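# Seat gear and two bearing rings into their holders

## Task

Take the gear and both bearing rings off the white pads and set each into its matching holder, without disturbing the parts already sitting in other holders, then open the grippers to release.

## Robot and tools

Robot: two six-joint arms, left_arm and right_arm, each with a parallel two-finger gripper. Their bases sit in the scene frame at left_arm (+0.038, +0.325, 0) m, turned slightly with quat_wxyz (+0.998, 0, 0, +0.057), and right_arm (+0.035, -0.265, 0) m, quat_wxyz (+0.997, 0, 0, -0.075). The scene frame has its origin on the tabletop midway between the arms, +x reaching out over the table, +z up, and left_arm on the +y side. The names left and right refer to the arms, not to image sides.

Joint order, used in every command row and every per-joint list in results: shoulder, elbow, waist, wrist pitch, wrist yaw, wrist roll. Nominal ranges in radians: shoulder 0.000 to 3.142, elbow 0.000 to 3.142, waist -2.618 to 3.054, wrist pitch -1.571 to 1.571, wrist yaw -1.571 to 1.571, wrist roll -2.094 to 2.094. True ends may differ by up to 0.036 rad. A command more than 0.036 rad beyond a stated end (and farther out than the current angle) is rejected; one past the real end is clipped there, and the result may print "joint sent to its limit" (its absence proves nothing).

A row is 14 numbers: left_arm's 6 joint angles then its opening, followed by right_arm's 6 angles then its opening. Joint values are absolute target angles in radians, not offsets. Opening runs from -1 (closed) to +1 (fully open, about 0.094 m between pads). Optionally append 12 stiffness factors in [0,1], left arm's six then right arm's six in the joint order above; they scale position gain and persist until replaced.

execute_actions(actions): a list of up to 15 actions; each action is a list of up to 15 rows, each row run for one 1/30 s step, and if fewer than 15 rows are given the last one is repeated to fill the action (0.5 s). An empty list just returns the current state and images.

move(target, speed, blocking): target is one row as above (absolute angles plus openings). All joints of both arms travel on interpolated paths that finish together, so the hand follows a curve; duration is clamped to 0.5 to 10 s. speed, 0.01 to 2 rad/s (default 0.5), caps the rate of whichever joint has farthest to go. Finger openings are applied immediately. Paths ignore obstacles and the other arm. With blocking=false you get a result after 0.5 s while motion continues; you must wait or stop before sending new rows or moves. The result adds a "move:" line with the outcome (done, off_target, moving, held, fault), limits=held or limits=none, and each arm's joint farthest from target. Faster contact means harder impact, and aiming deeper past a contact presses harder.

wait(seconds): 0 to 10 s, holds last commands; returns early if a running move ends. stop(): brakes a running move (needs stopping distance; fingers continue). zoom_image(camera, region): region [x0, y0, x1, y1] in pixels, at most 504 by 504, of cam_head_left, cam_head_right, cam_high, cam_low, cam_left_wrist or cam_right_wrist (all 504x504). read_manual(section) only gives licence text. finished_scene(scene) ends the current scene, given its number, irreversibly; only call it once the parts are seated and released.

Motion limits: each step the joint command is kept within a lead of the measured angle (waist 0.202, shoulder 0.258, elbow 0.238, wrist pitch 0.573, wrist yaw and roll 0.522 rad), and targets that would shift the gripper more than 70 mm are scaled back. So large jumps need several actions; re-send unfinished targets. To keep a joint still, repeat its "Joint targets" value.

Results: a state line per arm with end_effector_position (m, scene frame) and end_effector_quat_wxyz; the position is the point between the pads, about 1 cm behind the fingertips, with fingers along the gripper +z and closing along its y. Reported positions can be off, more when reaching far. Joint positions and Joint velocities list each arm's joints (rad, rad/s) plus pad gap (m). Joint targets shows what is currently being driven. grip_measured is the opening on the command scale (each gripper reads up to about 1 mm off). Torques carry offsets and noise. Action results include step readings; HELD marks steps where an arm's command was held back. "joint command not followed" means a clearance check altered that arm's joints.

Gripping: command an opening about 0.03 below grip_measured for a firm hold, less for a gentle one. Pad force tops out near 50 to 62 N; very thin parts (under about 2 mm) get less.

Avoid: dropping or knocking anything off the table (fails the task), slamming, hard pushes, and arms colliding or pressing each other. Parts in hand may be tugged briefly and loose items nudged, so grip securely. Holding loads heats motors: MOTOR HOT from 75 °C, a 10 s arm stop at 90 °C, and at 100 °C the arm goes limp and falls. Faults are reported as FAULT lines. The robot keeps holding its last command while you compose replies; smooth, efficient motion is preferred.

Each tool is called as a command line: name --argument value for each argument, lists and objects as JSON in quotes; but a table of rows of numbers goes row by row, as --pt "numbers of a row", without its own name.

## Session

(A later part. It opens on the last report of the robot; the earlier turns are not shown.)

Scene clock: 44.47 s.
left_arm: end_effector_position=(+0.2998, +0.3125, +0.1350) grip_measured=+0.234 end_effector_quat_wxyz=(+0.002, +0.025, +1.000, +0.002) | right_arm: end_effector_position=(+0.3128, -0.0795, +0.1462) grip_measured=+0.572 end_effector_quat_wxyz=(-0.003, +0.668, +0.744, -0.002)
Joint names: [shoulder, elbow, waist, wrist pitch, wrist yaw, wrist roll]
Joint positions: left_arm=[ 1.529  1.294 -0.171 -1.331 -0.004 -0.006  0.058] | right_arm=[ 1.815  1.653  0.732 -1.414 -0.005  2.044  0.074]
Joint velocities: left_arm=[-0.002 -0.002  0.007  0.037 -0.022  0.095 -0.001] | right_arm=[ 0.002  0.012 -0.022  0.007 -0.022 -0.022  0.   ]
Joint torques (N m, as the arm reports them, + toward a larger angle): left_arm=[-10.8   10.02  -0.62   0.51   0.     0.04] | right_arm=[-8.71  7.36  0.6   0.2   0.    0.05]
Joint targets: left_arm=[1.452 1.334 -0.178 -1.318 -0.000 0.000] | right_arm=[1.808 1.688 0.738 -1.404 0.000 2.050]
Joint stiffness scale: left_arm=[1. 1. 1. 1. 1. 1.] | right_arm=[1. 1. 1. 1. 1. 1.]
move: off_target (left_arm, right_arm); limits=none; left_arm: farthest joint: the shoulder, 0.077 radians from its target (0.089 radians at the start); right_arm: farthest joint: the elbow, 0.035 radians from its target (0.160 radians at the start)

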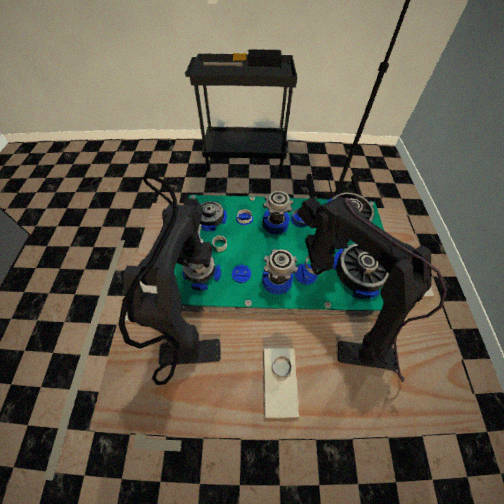

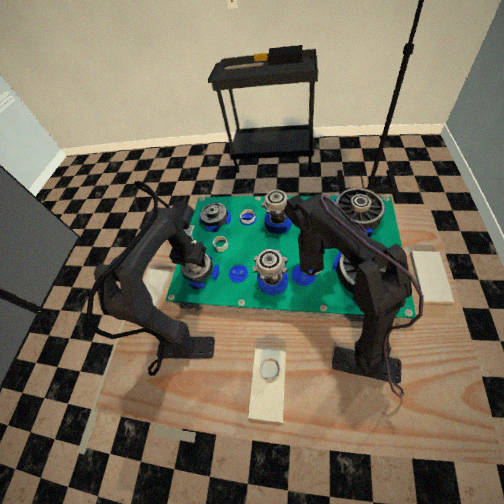

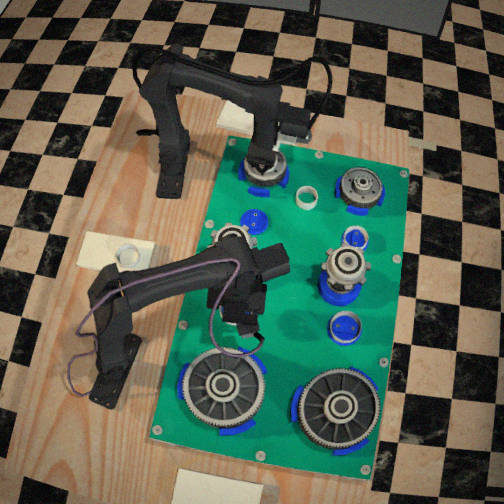

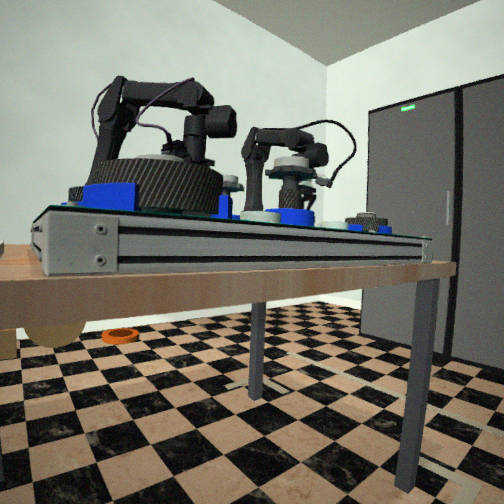

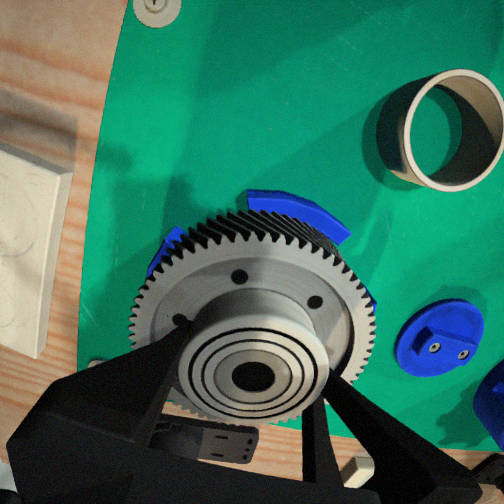

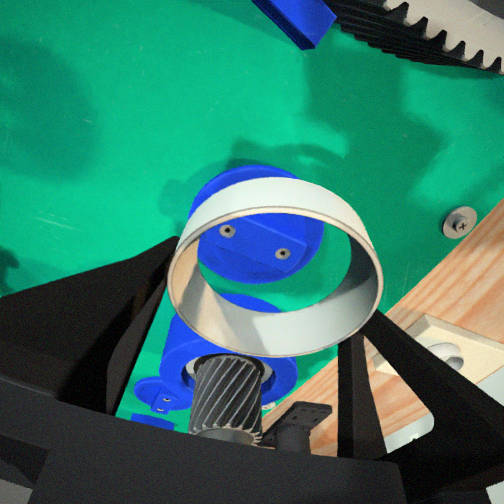

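move --target '[1.450,1.280,-0.194,-1.270,0,0,0.18, 1.826,1.567,0.772,-1.296,0,2.08,0.52]' --speed 0.12

zoom_image --camera "cam_left_wrist" --region '[110, 160, 410, 400]'

Scene clock: 49.10 s.
left_arm: end_effector_position=(+0.2988, +0.3119, +0.1326) grip_measured=+0.234 end_effector_quat_wxyz=(+0.012, +0.031, +0.999, +0.009) | right_arm: end_effector_position=(+0.3120, -0.0672, +0.1203) grip_measured=+0.572 end_effector_quat_wxyz=(-0.002, +0.667, +0.745, +0.002)
Joint names: [shoulder, elbow, waist, wrist pitch, wrist yaw, wrist roll]
Joint positions: left_arm=[ 1.507  1.262 -0.184 -1.303 -0.019 -0.006  0.058] | right_arm=[ 1.828  1.568  0.763 -1.306 -0.005  2.074  0.074]
Joint velocities: left_arm=[ 0.002 -0.012 -0.007  0.066 -0.022  0.081 -0.001] | right_arm=[ 0.012  0.017 -0.017 -0.051  0.022  0.007  0.001]
Joint torques (N m, as the arm reports them, + toward a larger angle): left_arm=[-9.11  8.08 -0.76  0.8   0.13  0.06] | right_arm=[-8.55  4.98  0.69  0.25  0.    0.03]
Joint targets: left_arm=[1.450 1.280 -0.194 -1.270 -0.000 0.000] | right_arm=[1.826 1.567 0.772 -1.296 0.000 2.080]
Joint stiffness scale: left_arm=[1. 1. 1. 1. 1. 1.] | right_arm=[1. 1. 1. 1. 1. 1.]
move: off_target (left_arm); limits=none; left_arm: farthest joint: the shoulder, 0.057 radians from its target (0.079 radians at the start); right_arm: farthest joint: the wrist pitch, 0.010 radians from its target (0.118 radians at the start)

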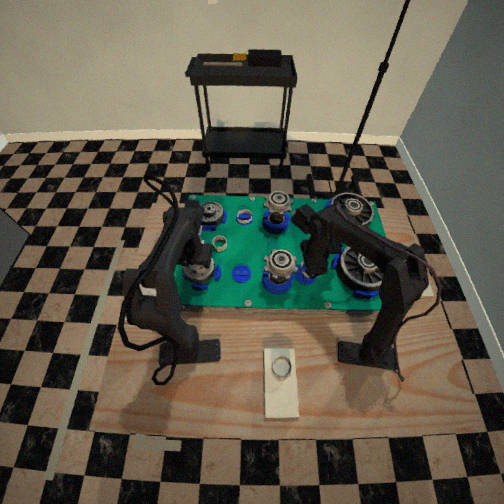

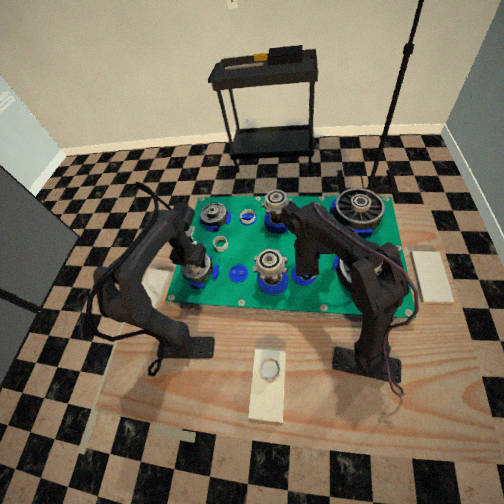

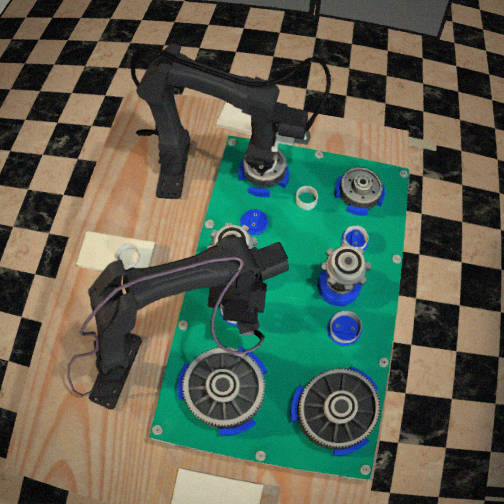

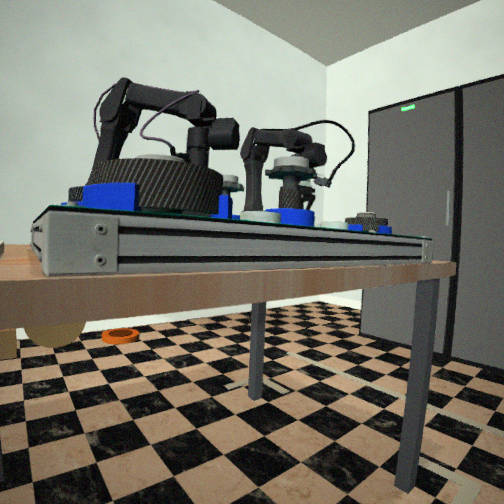

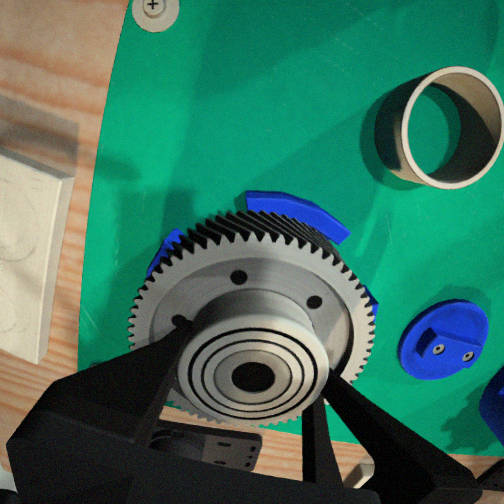

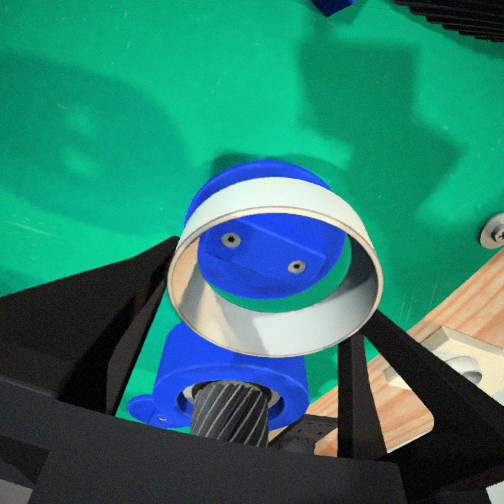

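Region (110, 160, 410, 400) of cam_left_wrist's 504x504 image, scaled by 1.680, with more detail than that image has; it fills the top 403 rows of this view, and the rest is white.

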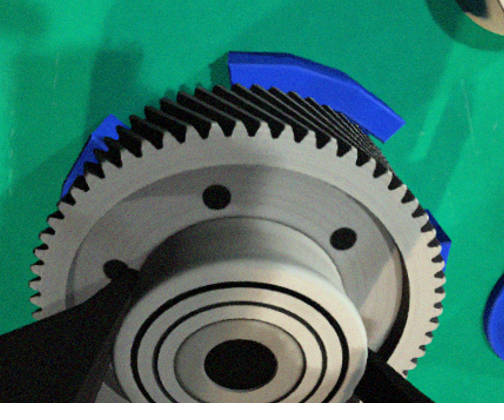

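zoom_image --camera "cam_high" --region '[230, 140, 300, 200]'

zoom_image --camera "cam_head_left" --region '[170, 240, 240, 300]'

zoom_image --camera "cam_left_wrist" --region '[140, 180, 390, 320]'

Region (230, 140, 300, 200) of cam_high's 504x504 image, scaled by 7.200, with more detail than that image has; it fills the top 432 rows of this view, and the rest is white.

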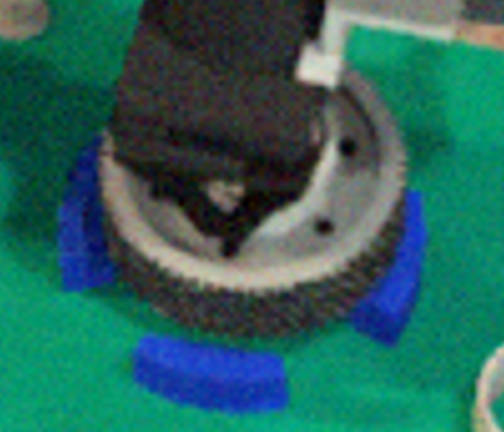

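Region (170, 240, 240, 300) of cam_head_left's 504x504 image, scaled by 7.200, with more detail than that image has; it fills the top 432 rows of this view, and the rest is white.

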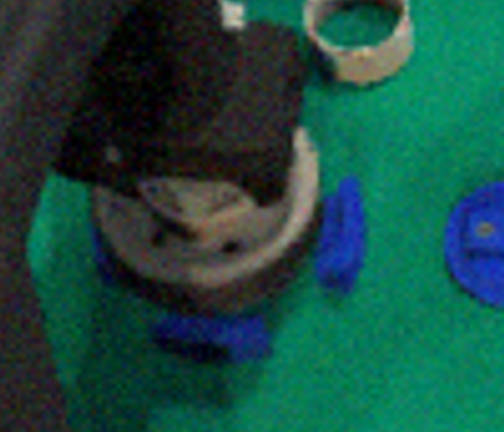

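Region (140, 180, 390, 320) of cam_left_wrist's 504x504 image, scaled by 2.016, with more detail than that image has; it fills the top 282 rows of this view, and the rest is white.

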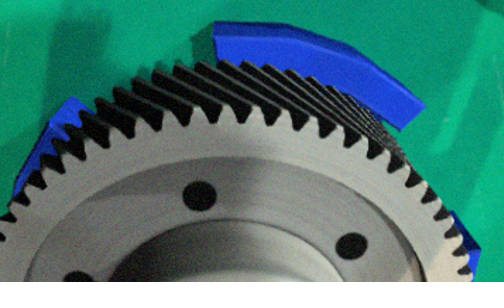

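move --target '[1.477,1.382,-0.194,-1.360,0,0,0.18, 1.845,1.540,0.788,-1.254,0,2.08,0.52]' --speed 0.12

execute_actions --actions '[[[1.477,1.382,-0.198,-1.360,0,0,0.18, 1.845,1.540,0.788,-1.254,0,2.08,0.52],[1.477,1.382,-0.202,-1.360,0,0,0.18, 1.845,1.540,0.788,-1.254,0,2.08,0.52]]]'

zoom_image --camera "cam_high" --region '[230, 140, 300, 200]'

zoom_image --camera "cam_right_wrist" --region '[140, 130, 420, 380]'

Scene clock: 53.10 s.
left_arm: end_effector_position=(+0.2955, +0.3101, +0.1362) grip_measured=+0.234 end_effector_quat_wxyz=(-0.003, +0.031, +0.999, +0.004) | right_arm: end_effector_position=(+0.3116, -0.0607, +0.1090) grip_measured=+0.572 end_effector_quat_wxyz=(-0.002, +0.661, +0.750, +0.003)
Joint names: [shoulder, elbow, waist, wrist pitch, wrist yaw, wrist roll]
Joint positions: left_arm=[ 1.523  1.292 -0.184 -1.346 -0.008 -0.006  0.058] | right_arm=[ 1.843  1.541  0.779 -1.264 -0.005  2.074  0.074]
Joint velocities: left_arm=[ 0.002 -0.002 -0.002 -0.007 -0.022 -0.022 -0.001] | right_arm=[-0.007  0.002 -0.002 -0.022 -0.007  0.007 -0.   ]
Joint torques (N m, as the arm reports them, + toward a larger angle): left_arm=[-8.37 14.38 -0.79  0.16  0.03  0.05] | right_arm=[-8.21  4.97  0.76  0.24  0.    0.04]
Joint targets: left_arm=[1.477 1.382 -0.194 -1.360 0.000 -0.000] | right_arm=[1.845 1.540 0.788 -1.254 0.000 2.080]
Joint stiffness scale: left_arm=[1. 1. 1. 1. 1. 1.] | right_arm=[1. 1. 1. 1. 1. 1.]
move: off_target (left_arm); limits=none; left_arm: farthest joint: the elbow, 0.090 radians from its target (0.120 radians at the start); right_arm: farthest joint: the wrist pitch, 0.010 radians from its target (0.052 radians at the start)

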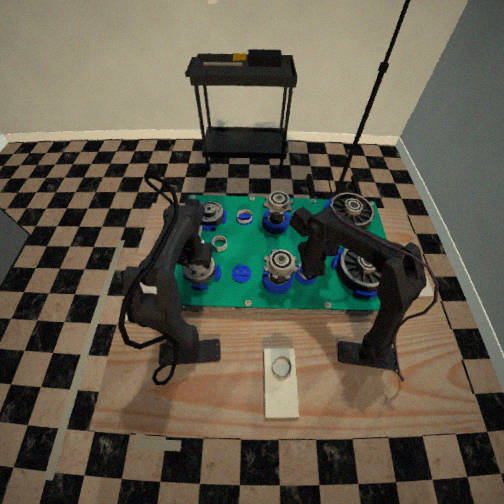

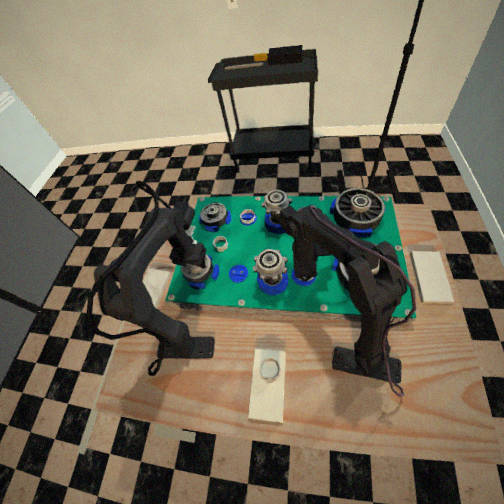

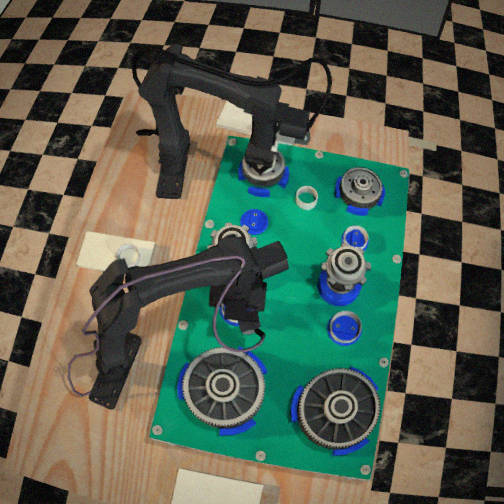

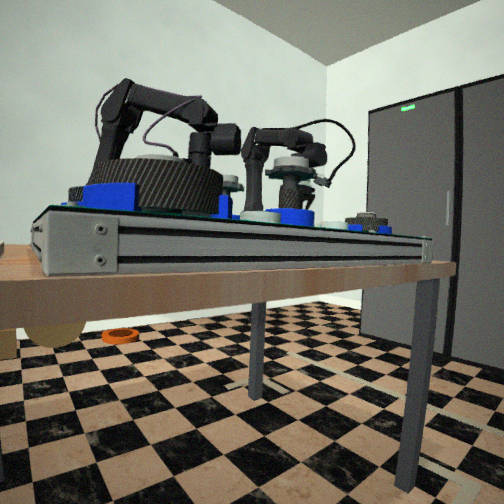

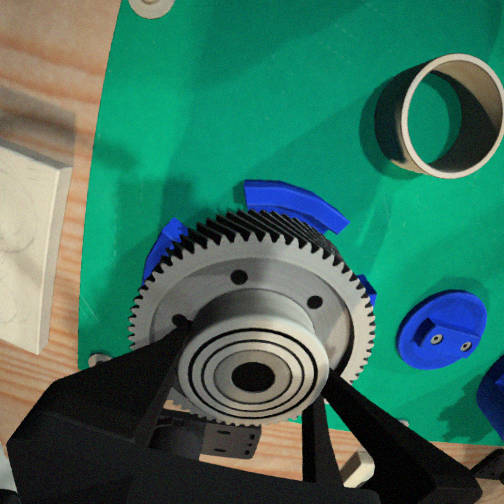

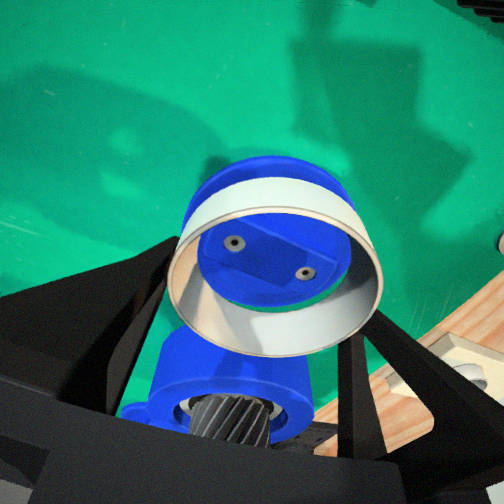

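Scene clock: 53.60 s.
left_arm: end_effector_position=(+0.2953, +0.3069, +0.1362) grip_measured=+0.234 end_effector_quat_wxyz=(-0.003, +0.036, +0.999, +0.003) | right_arm: end_effector_position=(+0.3117, -0.0607, +0.1090) grip_measured=+0.572 end_effector_quat_wxyz=(-0.002, +0.661, +0.750, +0.003)
Joint names: [shoulder, elbow, waist, wrist pitch, wrist yaw, wrist roll]
Joint positions: left_arm=[ 1.523  1.292 -0.194 -1.346 -0.005 -0.006  0.058] | right_arm=[ 1.843  1.541  0.779 -1.264 -0.005  2.074  0.074]
Joint velocities: left_arm=[ 0.002 -0.002  0.007  0.022  0.066 -0.007 -0.001] | right_arm=[-0.007 -0.002  0.007 -0.066  0.022 -0.022 -0.001]
Joint torques (N m, as the arm reports them, + toward a larger angle): left_arm=[-8.43 14.45 -0.63  0.17  0.    0.04] | right_arm=[-8.19  5.    0.74  0.22  0.01  0.05]
Joint targets: left_arm=[1.477 1.382 -0.202 -1.360 -0.000 -0.000] | right_arm=[1.845 1.540 0.788 -1.254 -0.000 2.080]
Joint stiffness scale: left_arm=[1. 1. 1. 1. 1. 1.] | right_arm=[1. 1. 1. 1. 1. 1.]
Step readings (joint positions):
0: left_arm=[1.523 1.292 -0.184 -1.346 -0.008 -0.006] | right_arm=[1.843 1.541 0.779 -1.264 -0.005 2.074]
1: left_arm=[1.523 1.292 -0.184 -1.346 -0.008 -0.006] | right_arm=[1.843 1.541 0.779 -1.264 -0.005 2.074]
2: left_arm=[1.523 1.292 -0.185 -1.346 -0.008 -0.006] | right_arm=[1.843 1.541 0.779 -1.264 -0.005 2.074]
4: left_arm=[1.523 1.292 -0.189 -1.346 -0.008 -0.006] | right_arm=[1.843 1.541 0.779 -1.264 -0.005 2.074]
8: left_arm=[1.523 1.292 -0.194 -1.346 -0.005 -0.006] | right_arm=[1.843 1.541 0.779 -1.264 -0.005 2.074]
15: Joint positions above

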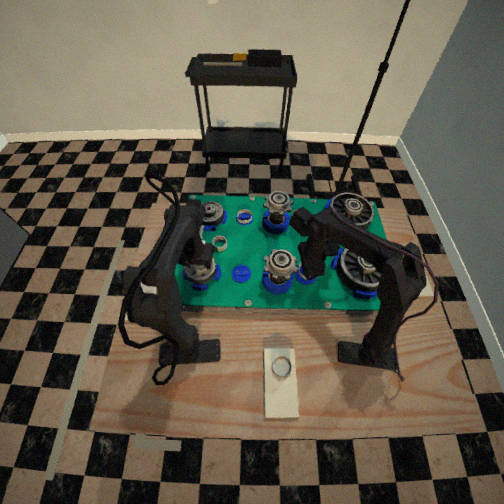

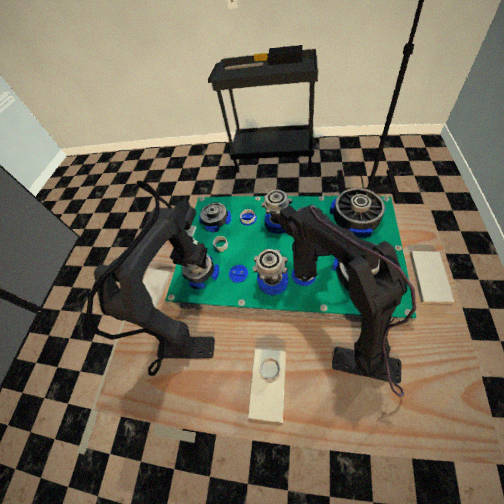

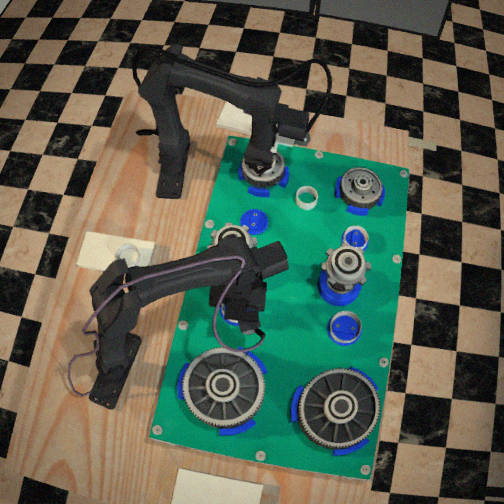

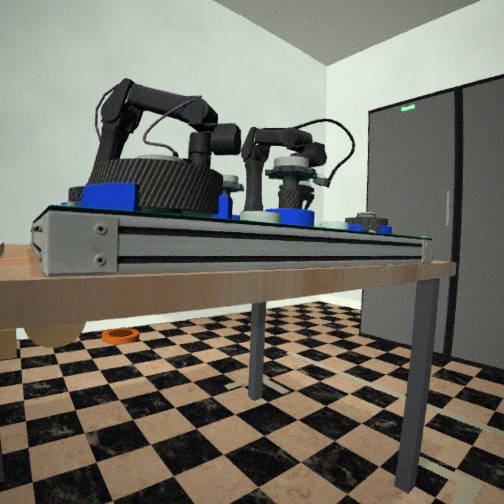

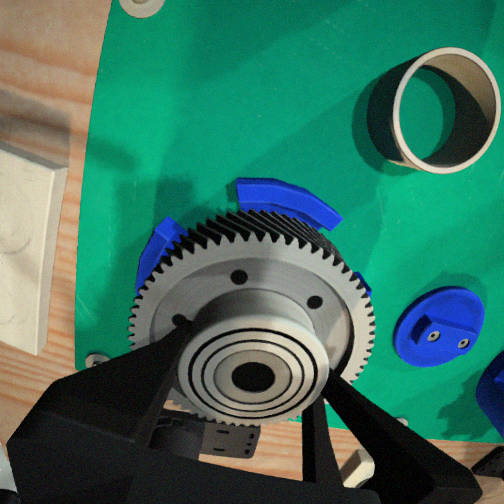

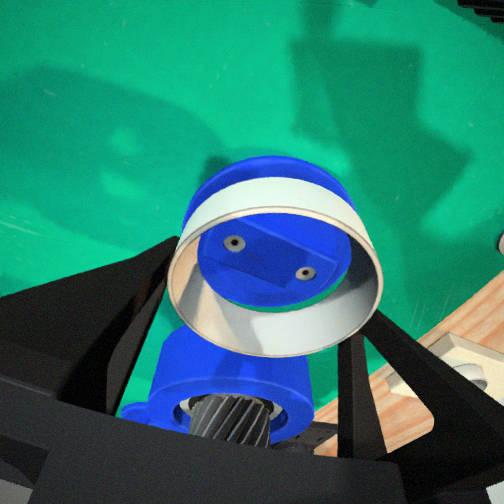

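Region (230, 140, 300, 200) of cam_high's 504x504 image, scaled by 7.200, with more detail than that image has; it fills the top 432 rows of this view, and the rest is white.

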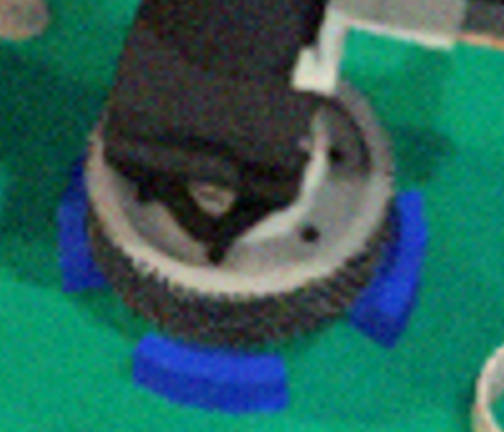

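Region (140, 130, 420, 380) of cam_right_wrist's 504x504 image, scaled by 1.800, with more detail than that image has; it fills the top 450 rows of this view, and the rest is white.

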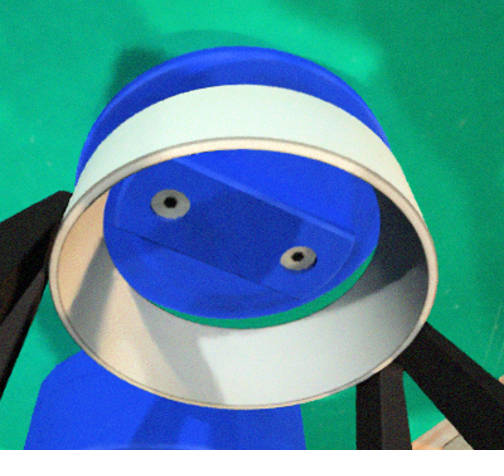

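zoom_image --camera "cam_left_wrist" --region '[120, 160, 400, 320]'

Region (120, 160, 400, 320) of cam_left_wrist's 504x504 image, scaled by 1.800, with more detail than that image has; it fills the top 288 rows of this view, and the rest is white.

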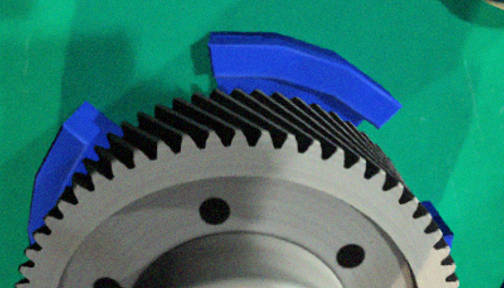

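execute_actions --actions '[[[1.477,1.372,-0.202,-1.345,0,0,0.18, 1.846,1.537,0.789,-1.250,0,2.08,0.52],[1.477,1.362,-0.202,-1.335,0,0,0.18, 1.847,1.534,0.789,-1.246,0,2.08,0.52],[1.477,1.352,-0.202,-1.330,0,0,0.18, 1.848,1.531,0.790,-1.242,0,2.08,0.52],[1.477,1.344,-0.202,-1.326,0,0,0.18, 1.849,1.528,0.790,-1.238,0,2.08,0.52],[1.477,1.336,-0.202,-1.322,0,0,0.18, 1.850,1.525,0.791,-1.234,0,2.08,0.52],[1.477,1.336,-0.202,-1.322,0,0,0.18, 1.851,1.522,0.792,-1.230,0,2.08,0.52],[1.477,1.336,-0.202,-1.322,0,0,0.18, 1.852,1.519,0.792,-1.225,0,2.08,0.52],[1.477,1.336,-0.202,-1.322,0,0,0.18, 1.854,1.515,0.793,-1.220,0,2.08,0.52]], [[1.477,1.333,-0.202,-1.319,0,0,0.18, 1.854,1.515,0.793,-1.220,0,2.08,0.52],[1.477,1.330,-0.202,-1.316,0,0,0.18, 1.854,1.515,0.793,-1.220,0,2.08,0.52],[1.477,1.327,-0.202,-1.313,0,0,0.18, 1.854,1.515,0.793,-1.220,0,2.08,0.52],[1.477,1.324,-0.202,-1.310,0,0,0.18, 1.854,1.515,0.793,-1.220,0,2.08,0.52],[1.478,1.321,-0.202,-1.307,0,0,0.18, 1.854,1.515,0.793,-1.220,0,2.08,0.52],[1.478,1.318,-0.202,-1.304,0,0,0.18, 1.854,1.515,0.793,-1.220,0,2.08,0.52],[1.478,1.315,-0.202,-1.301,0,0,0.18, 1.854,1.515,0.793,-1.220,0,2.08,0.52],[1.478,1.312,-0.202,-1.298,0,0,0.18, 1.854,1.515,0.793,-1.220,0,2.08,0.52],[1.478,1.309,-0.202,-1.295,0,0,0.18, 1.854,1.515,0.793,-1.220,0,2.08,0.52],[1.479,1.306,-0.202,-1.292,0,0,0.18, 1.854,1.515,0.793,-1.220,0,2.08,0.52],[1.479,1.303,-0.202,-1.289,0,0,0.18, 1.854,1.515,0.793,-1.220,0,2.08,0.52],[1.479,1.300,-0.202,-1.286,0,0,0.18, 1.854,1.515,0.793,-1.220,0,2.08,0.52]]]'

Scene clock: 58.47 s.
left_arm: end_effector_position=(+0.2987, +0.3069, +0.1324) grip_measured=+0.234 end_effector_quat_wxyz=(+0.004, +0.037, +0.999, +0.003) | right_arm: end_effector_position=(+0.3107, -0.0596, +0.0997) grip_measured=+0.572 end_effector_quat_wxyz=(-0.003, +0.660, +0.751, -0.001)
Joint names: [shoulder, elbow, waist, wrist pitch, wrist yaw, wrist roll]
Joint positions: left_arm=[ 1.523  1.277 -0.195 -1.317 -0.007 -0.006  0.058] | right_arm=[ 1.854  1.519  0.783 -1.24  -0.006  2.074  0.074]
Joint velocities: left_arm=[ 0.007  0.012 -0.012  0.007  0.037 -0.007  0.   ] | right_arm=[ 0.007  0.012  0.002 -0.051  0.007  0.022 -0.   ]
Joint torques (N m, as the arm reports them, + toward a larger angle): left_arm=[-8.27  8.5  -0.46  0.73  0.03  0.05] | right_arm=[-8.49  4.74  0.84  0.3   0.01  0.06]
Joint targets: left_arm=[1.479 1.300 -0.202 -1.286 0.000 0.000] | right_arm=[1.854 1.515 0.793 -1.220 -0.000 2.080]
Joint stiffness scale: left_arm=[1. 1. 1. 1. 1. 1.] | right_arm=[1. 1. 1. 1. 1. 1.]
Step readings (joint positions; steps 1 to 15: 1st action; 16 to 30: 2nd action):
0: left_arm=[1.523 1.292 -0.194 -1.346 -0.005 -0.006] | right_arm=[1.843 1.541 0.779 -1.264 -0.005 2.074]
1: left_arm=[1.523 1.292 -0.194 -1.346 -0.005 -0.006] | right_arm=[1.843 1.541 0.779 -1.263 -0.005 2.074]
2: left_arm=[1.523 1.292 -0.194 -1.346 -0.005 -0.006] | right_arm=[1.843 1.541 0.779 -1.263 -0.005 2.074]
4: left_arm=[1.523 1.292 -0.194 -1.346 -0.005 -0.006] | right_arm=[1.843 1.537 0.779 -1.258 -0.005 2.074]
8: left_arm=[1.523 1.292 -0.194 -1.342 -0.005 -0.006] | right_arm=[1.849 1.524 0.780 -1.246 -0.005 2.074]
15: left_arm=[1.523 1.292 -0.194 -1.337 -0.005 -0.006] | right_arm=[1.854 1.519 0.783 -1.240 -0.006 2.074]
16: left_arm=[1.523 1.292 -0.194 -1.337 -0.005 -0.006] | right_arm=[1.854 1.519 0.783 -1.240 -0.006 2.074]
17: left_arm=[1.523 1.292 -0.194 -1.337 -0.005 -0.006] | right_arm=[1.854 1.519 0.783 -1.240 -0.006 2.074]
19: left_arm=[1.523 1.292 -0.194 -1.336 -0.005 -0.006] | right_arm=[1.854 1.519 0.783 -1.240 -0.006 2.074]
23: left_arm=[1.523 1.280 -0.194 -1.323 -0.005 -0.006] | right_arm=[1.854 1.519 0.783 -1.240 -0.006 2.074]
30: Joint positions above

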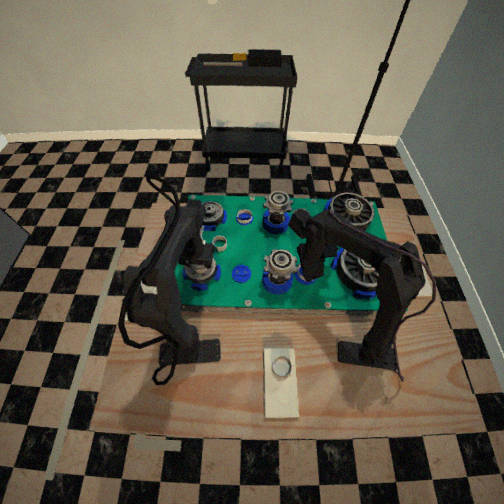

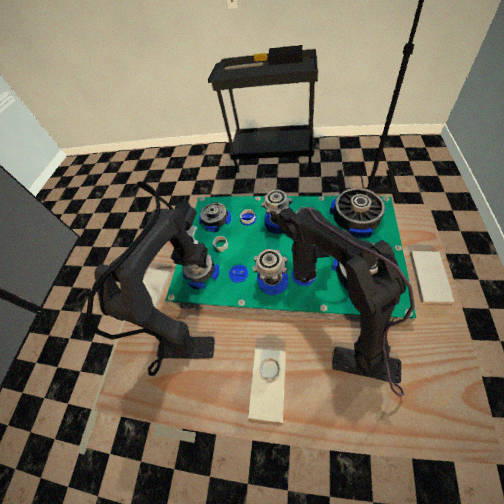

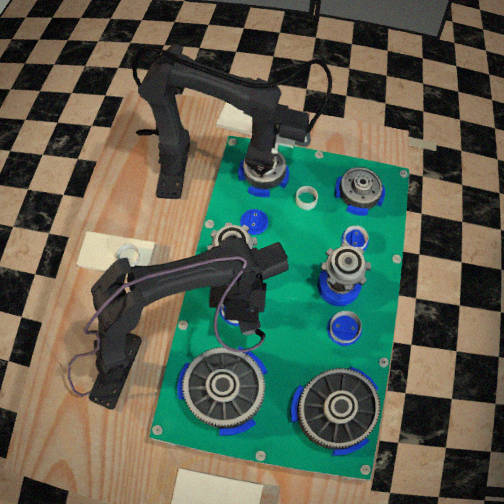

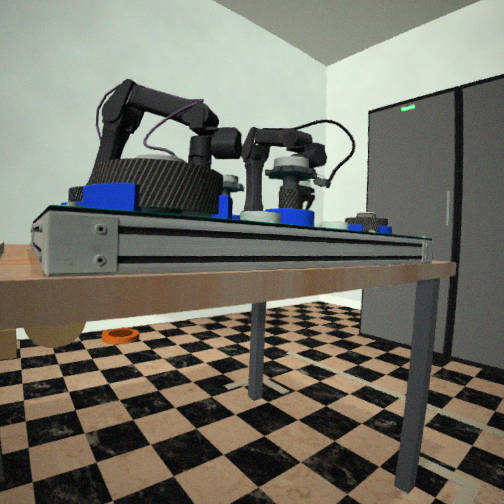

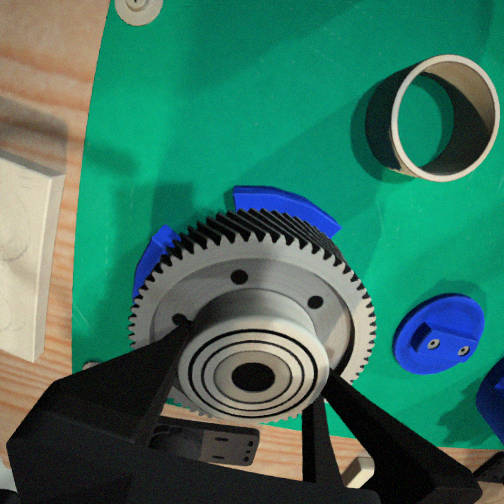

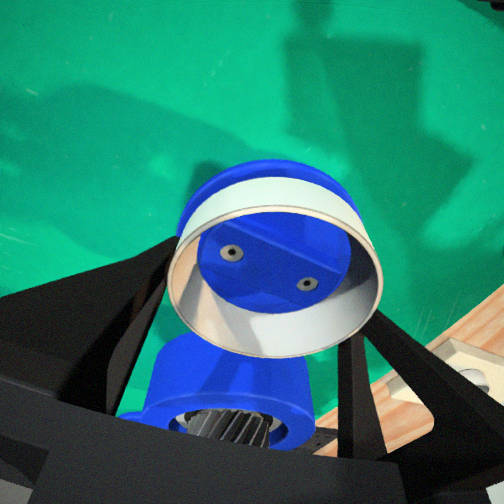

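Left is resting on a block again; the right may be touching too.

zoom_image --camera "cam_left_wrist" --region '[120, 160, 400, 320]'

zoom_image --camera "cam_high" --region '[230, 140, 300, 200]'

zoom_image --camera "cam_right_wrist" --region '[140, 130, 420, 380]'

Region (120, 160, 400, 320) of cam_left_wrist's 504x504 image, scaled by 1.800, with more detail than that image has; it fills the top 288 rows of this view, and the rest is white.

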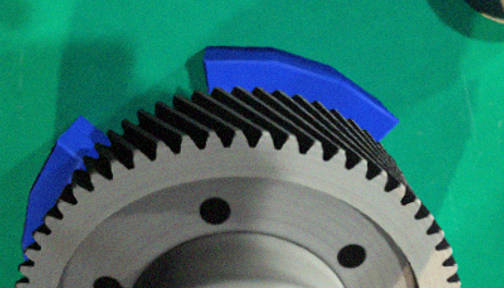

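Region (230, 140, 300, 200) of cam_high's 504x504 image, scaled by 7.200, with more detail than that image has; it fills the top 432 rows of this view, and the rest is white.

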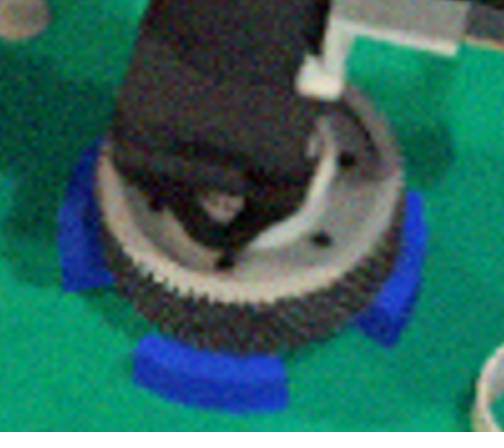

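Region (140, 130, 420, 380) of cam_right_wrist's 504x504 image, scaled by 1.800, with more detail than that image has; it fills the top 450 rows of this view, and the rest is white.

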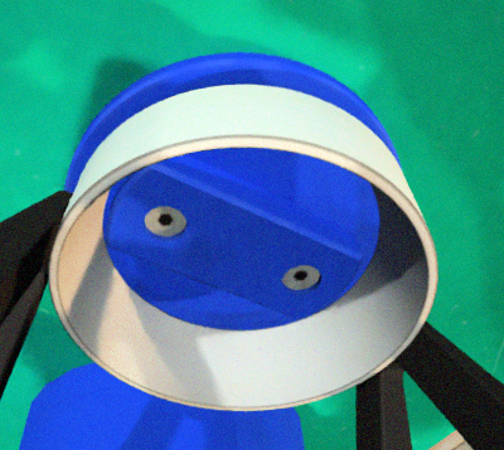

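execute_actions --actions '[[[1.479,1.31,-0.198,-1.295,0,0,0.18, 1.854,1.530,0.793,-1.225,0,2.08,0.52],[1.479,1.32,-0.194,-1.305,0,0,0.18, 1.854,1.545,0.793,-1.225,0,2.08,0.52],[1.479,1.33,-0.190,-1.315,0,0,0.18, 1.854,1.552,0.793,-1.225,0,2.08,0.52],[1.479,1.33,-0.187,-1.322,0,0,0.18, 1.854,1.557,0.793,-1.225,0,2.08,0.52],[1.479,1.33,-0.185,-1.328,0,0,0.18, 1.854,1.557,0.794,-1.225,0,2.08,0.52],[1.479,1.33,-0.183,-1.332,0,0,0.18, 1.854,1.557,0.796,-1.225,0,2.08,0.52],[1.479,1.33,-0.183,-1.336,0,0,0.18, 1.854,1.557,0.798,-1.225,0,2.08,0.52],[1.479,1.33,-0.183,-1.340,0,0,0.18, 1.854,1.557,0.800,-1.225,0,2.08,0.52]],[[1.479,1.33,-0.183,-1.340,0,0,0.18, 1.854,1.557,0.800,-1.225,0,2.08,0.52]]]'

Scene clock: 61.63 s.
left_arm: end_effector_position=(+0.2982, +0.3069, +0.1324) grip_measured=+0.234 end_effector_quat_wxyz=(+0.003, +0.037, +0.999, +0.003) | right_arm: end_effector_position=(+0.3110, -0.0554, +0.1012) grip_measured=+0.572 end_effector_quat_wxyz=(-0.002, +0.656, +0.754, +0.004)
Joint names: [shoulder, elbow, waist, wrist pitch, wrist yaw, wrist roll]
Joint positions: left_arm=[ 1.523  1.277 -0.195 -1.32  -0.007 -0.006  0.058] | right_arm=[ 1.854  1.525  0.792 -1.235 -0.006  2.074  0.074]
Joint velocities: left_arm=[-0.017  0.007  0.012 -0.022 -0.037 -0.007 -0.   ] | right_arm=[-0.012 -0.027 -0.007  0.037  0.051  0.007  0.   ]
Joint torques (N m, as the arm reports them, + toward a larger angle): left_arm=[-8.33 11.2   0.99  0.11  0.02  0.03] | right_arm=[-8.49  7.24  0.67  0.21  0.02  0.06]
Joint targets: left_arm=[1.479 1.330 -0.183 -1.340 0.000 -0.000] | right_arm=[1.854 1.557 0.800 -1.225 0.000 2.080]
Joint stiffness scale: left_arm=[1. 1. 1. 1. 1. 1.] | right_arm=[1. 1. 1. 1. 1. 1.]
Step readings (joint positions; steps 1 to 15: 1st action; 16 to 30: 2nd action):
0: left_arm=[1.523 1.277 -0.195 -1.317 -0.007 -0.006] | right_arm=[1.854 1.519 0.783 -1.240 -0.006 2.074]
1: left_arm=[1.523 1.277 -0.195 -1.317 -0.007 -0.006] | right_arm=[1.854 1.519 0.783 -1.240 -0.006 2.074]
2: left_arm=[1.523 1.277 -0.195 -1.317 -0.007 -0.006] | right_arm=[1.854 1.519 0.783 -1.240 -0.006 2.074]
4: left_arm=[1.523 1.277 -0.195 -1.318 -0.007 -0.006] | right_arm=[1.854 1.522 0.783 -1.239 -0.006 2.074]
8: left_arm=[1.523 1.277 -0.195 -1.319 -0.007 -0.006] | right_arm=[1.854 1.525 0.785 -1.236 -0.006 2.074]
15: left_arm=[1.523 1.277 -0.195 -1.320 -0.007 -0.006] | right_arm=[1.854 1.525 0.792 -1.235 -0.006 2.074]
16: left_arm=[1.523 1.277 -0.195 -1.320 -0.007 -0.006] | right_arm=[1.854 1.525 0.792 -1.235 -0.006 2.074]
17: left_arm=[1.523 1.277 -0.195 -1.320 -0.007 -0.006] | right_arm=[1.854 1.525 0.792 -1.235 -0.006 2.074]
19: left_arm=[1.523 1.277 -0.195 -1.320 -0.007 -0.006] | right_arm=[1.854 1.525 0.792 -1.235 -0.006 2.074]
23: left_arm=[1.523 1.277 -0.195 -1.320 -0.007 -0.006] | right_arm=[1.854 1.525 0.792 -1.235 -0.006 2.074]
30: Joint positions above

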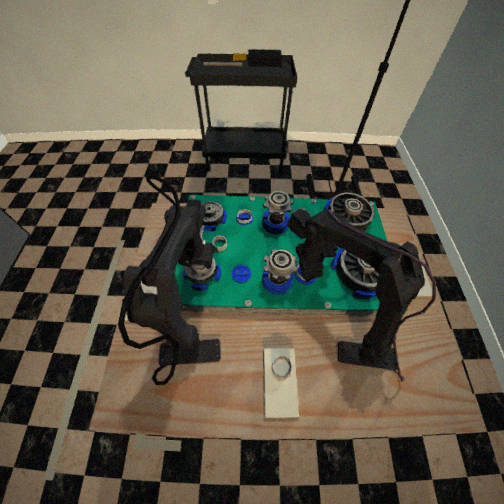

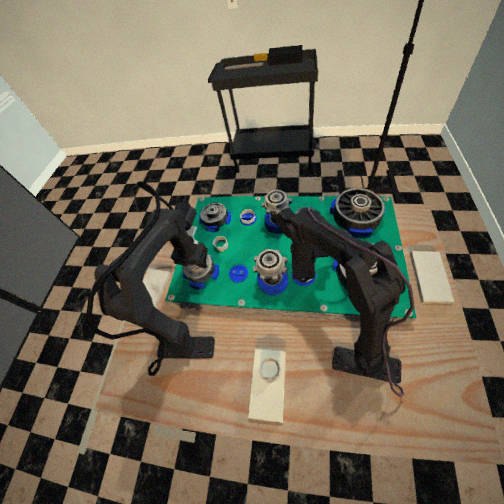

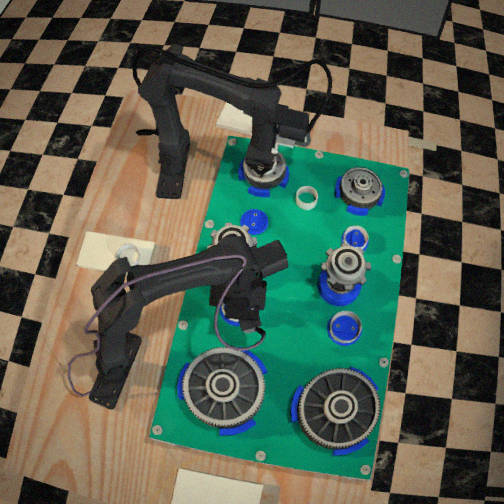

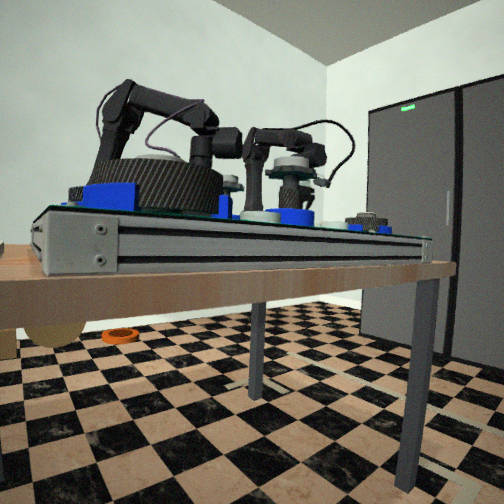

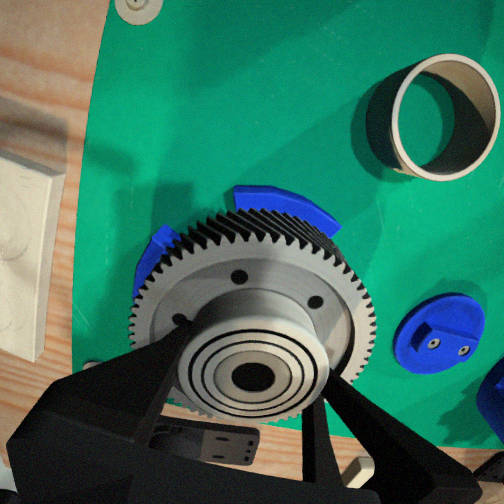

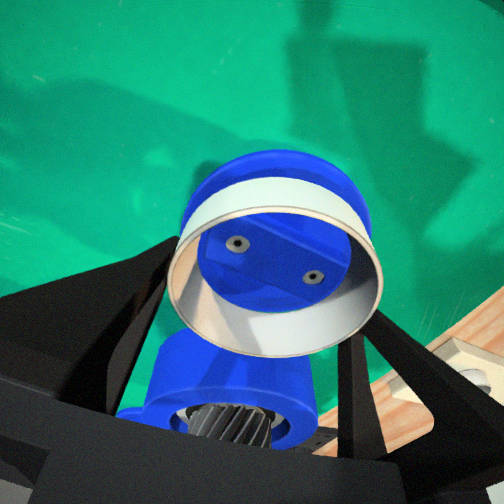

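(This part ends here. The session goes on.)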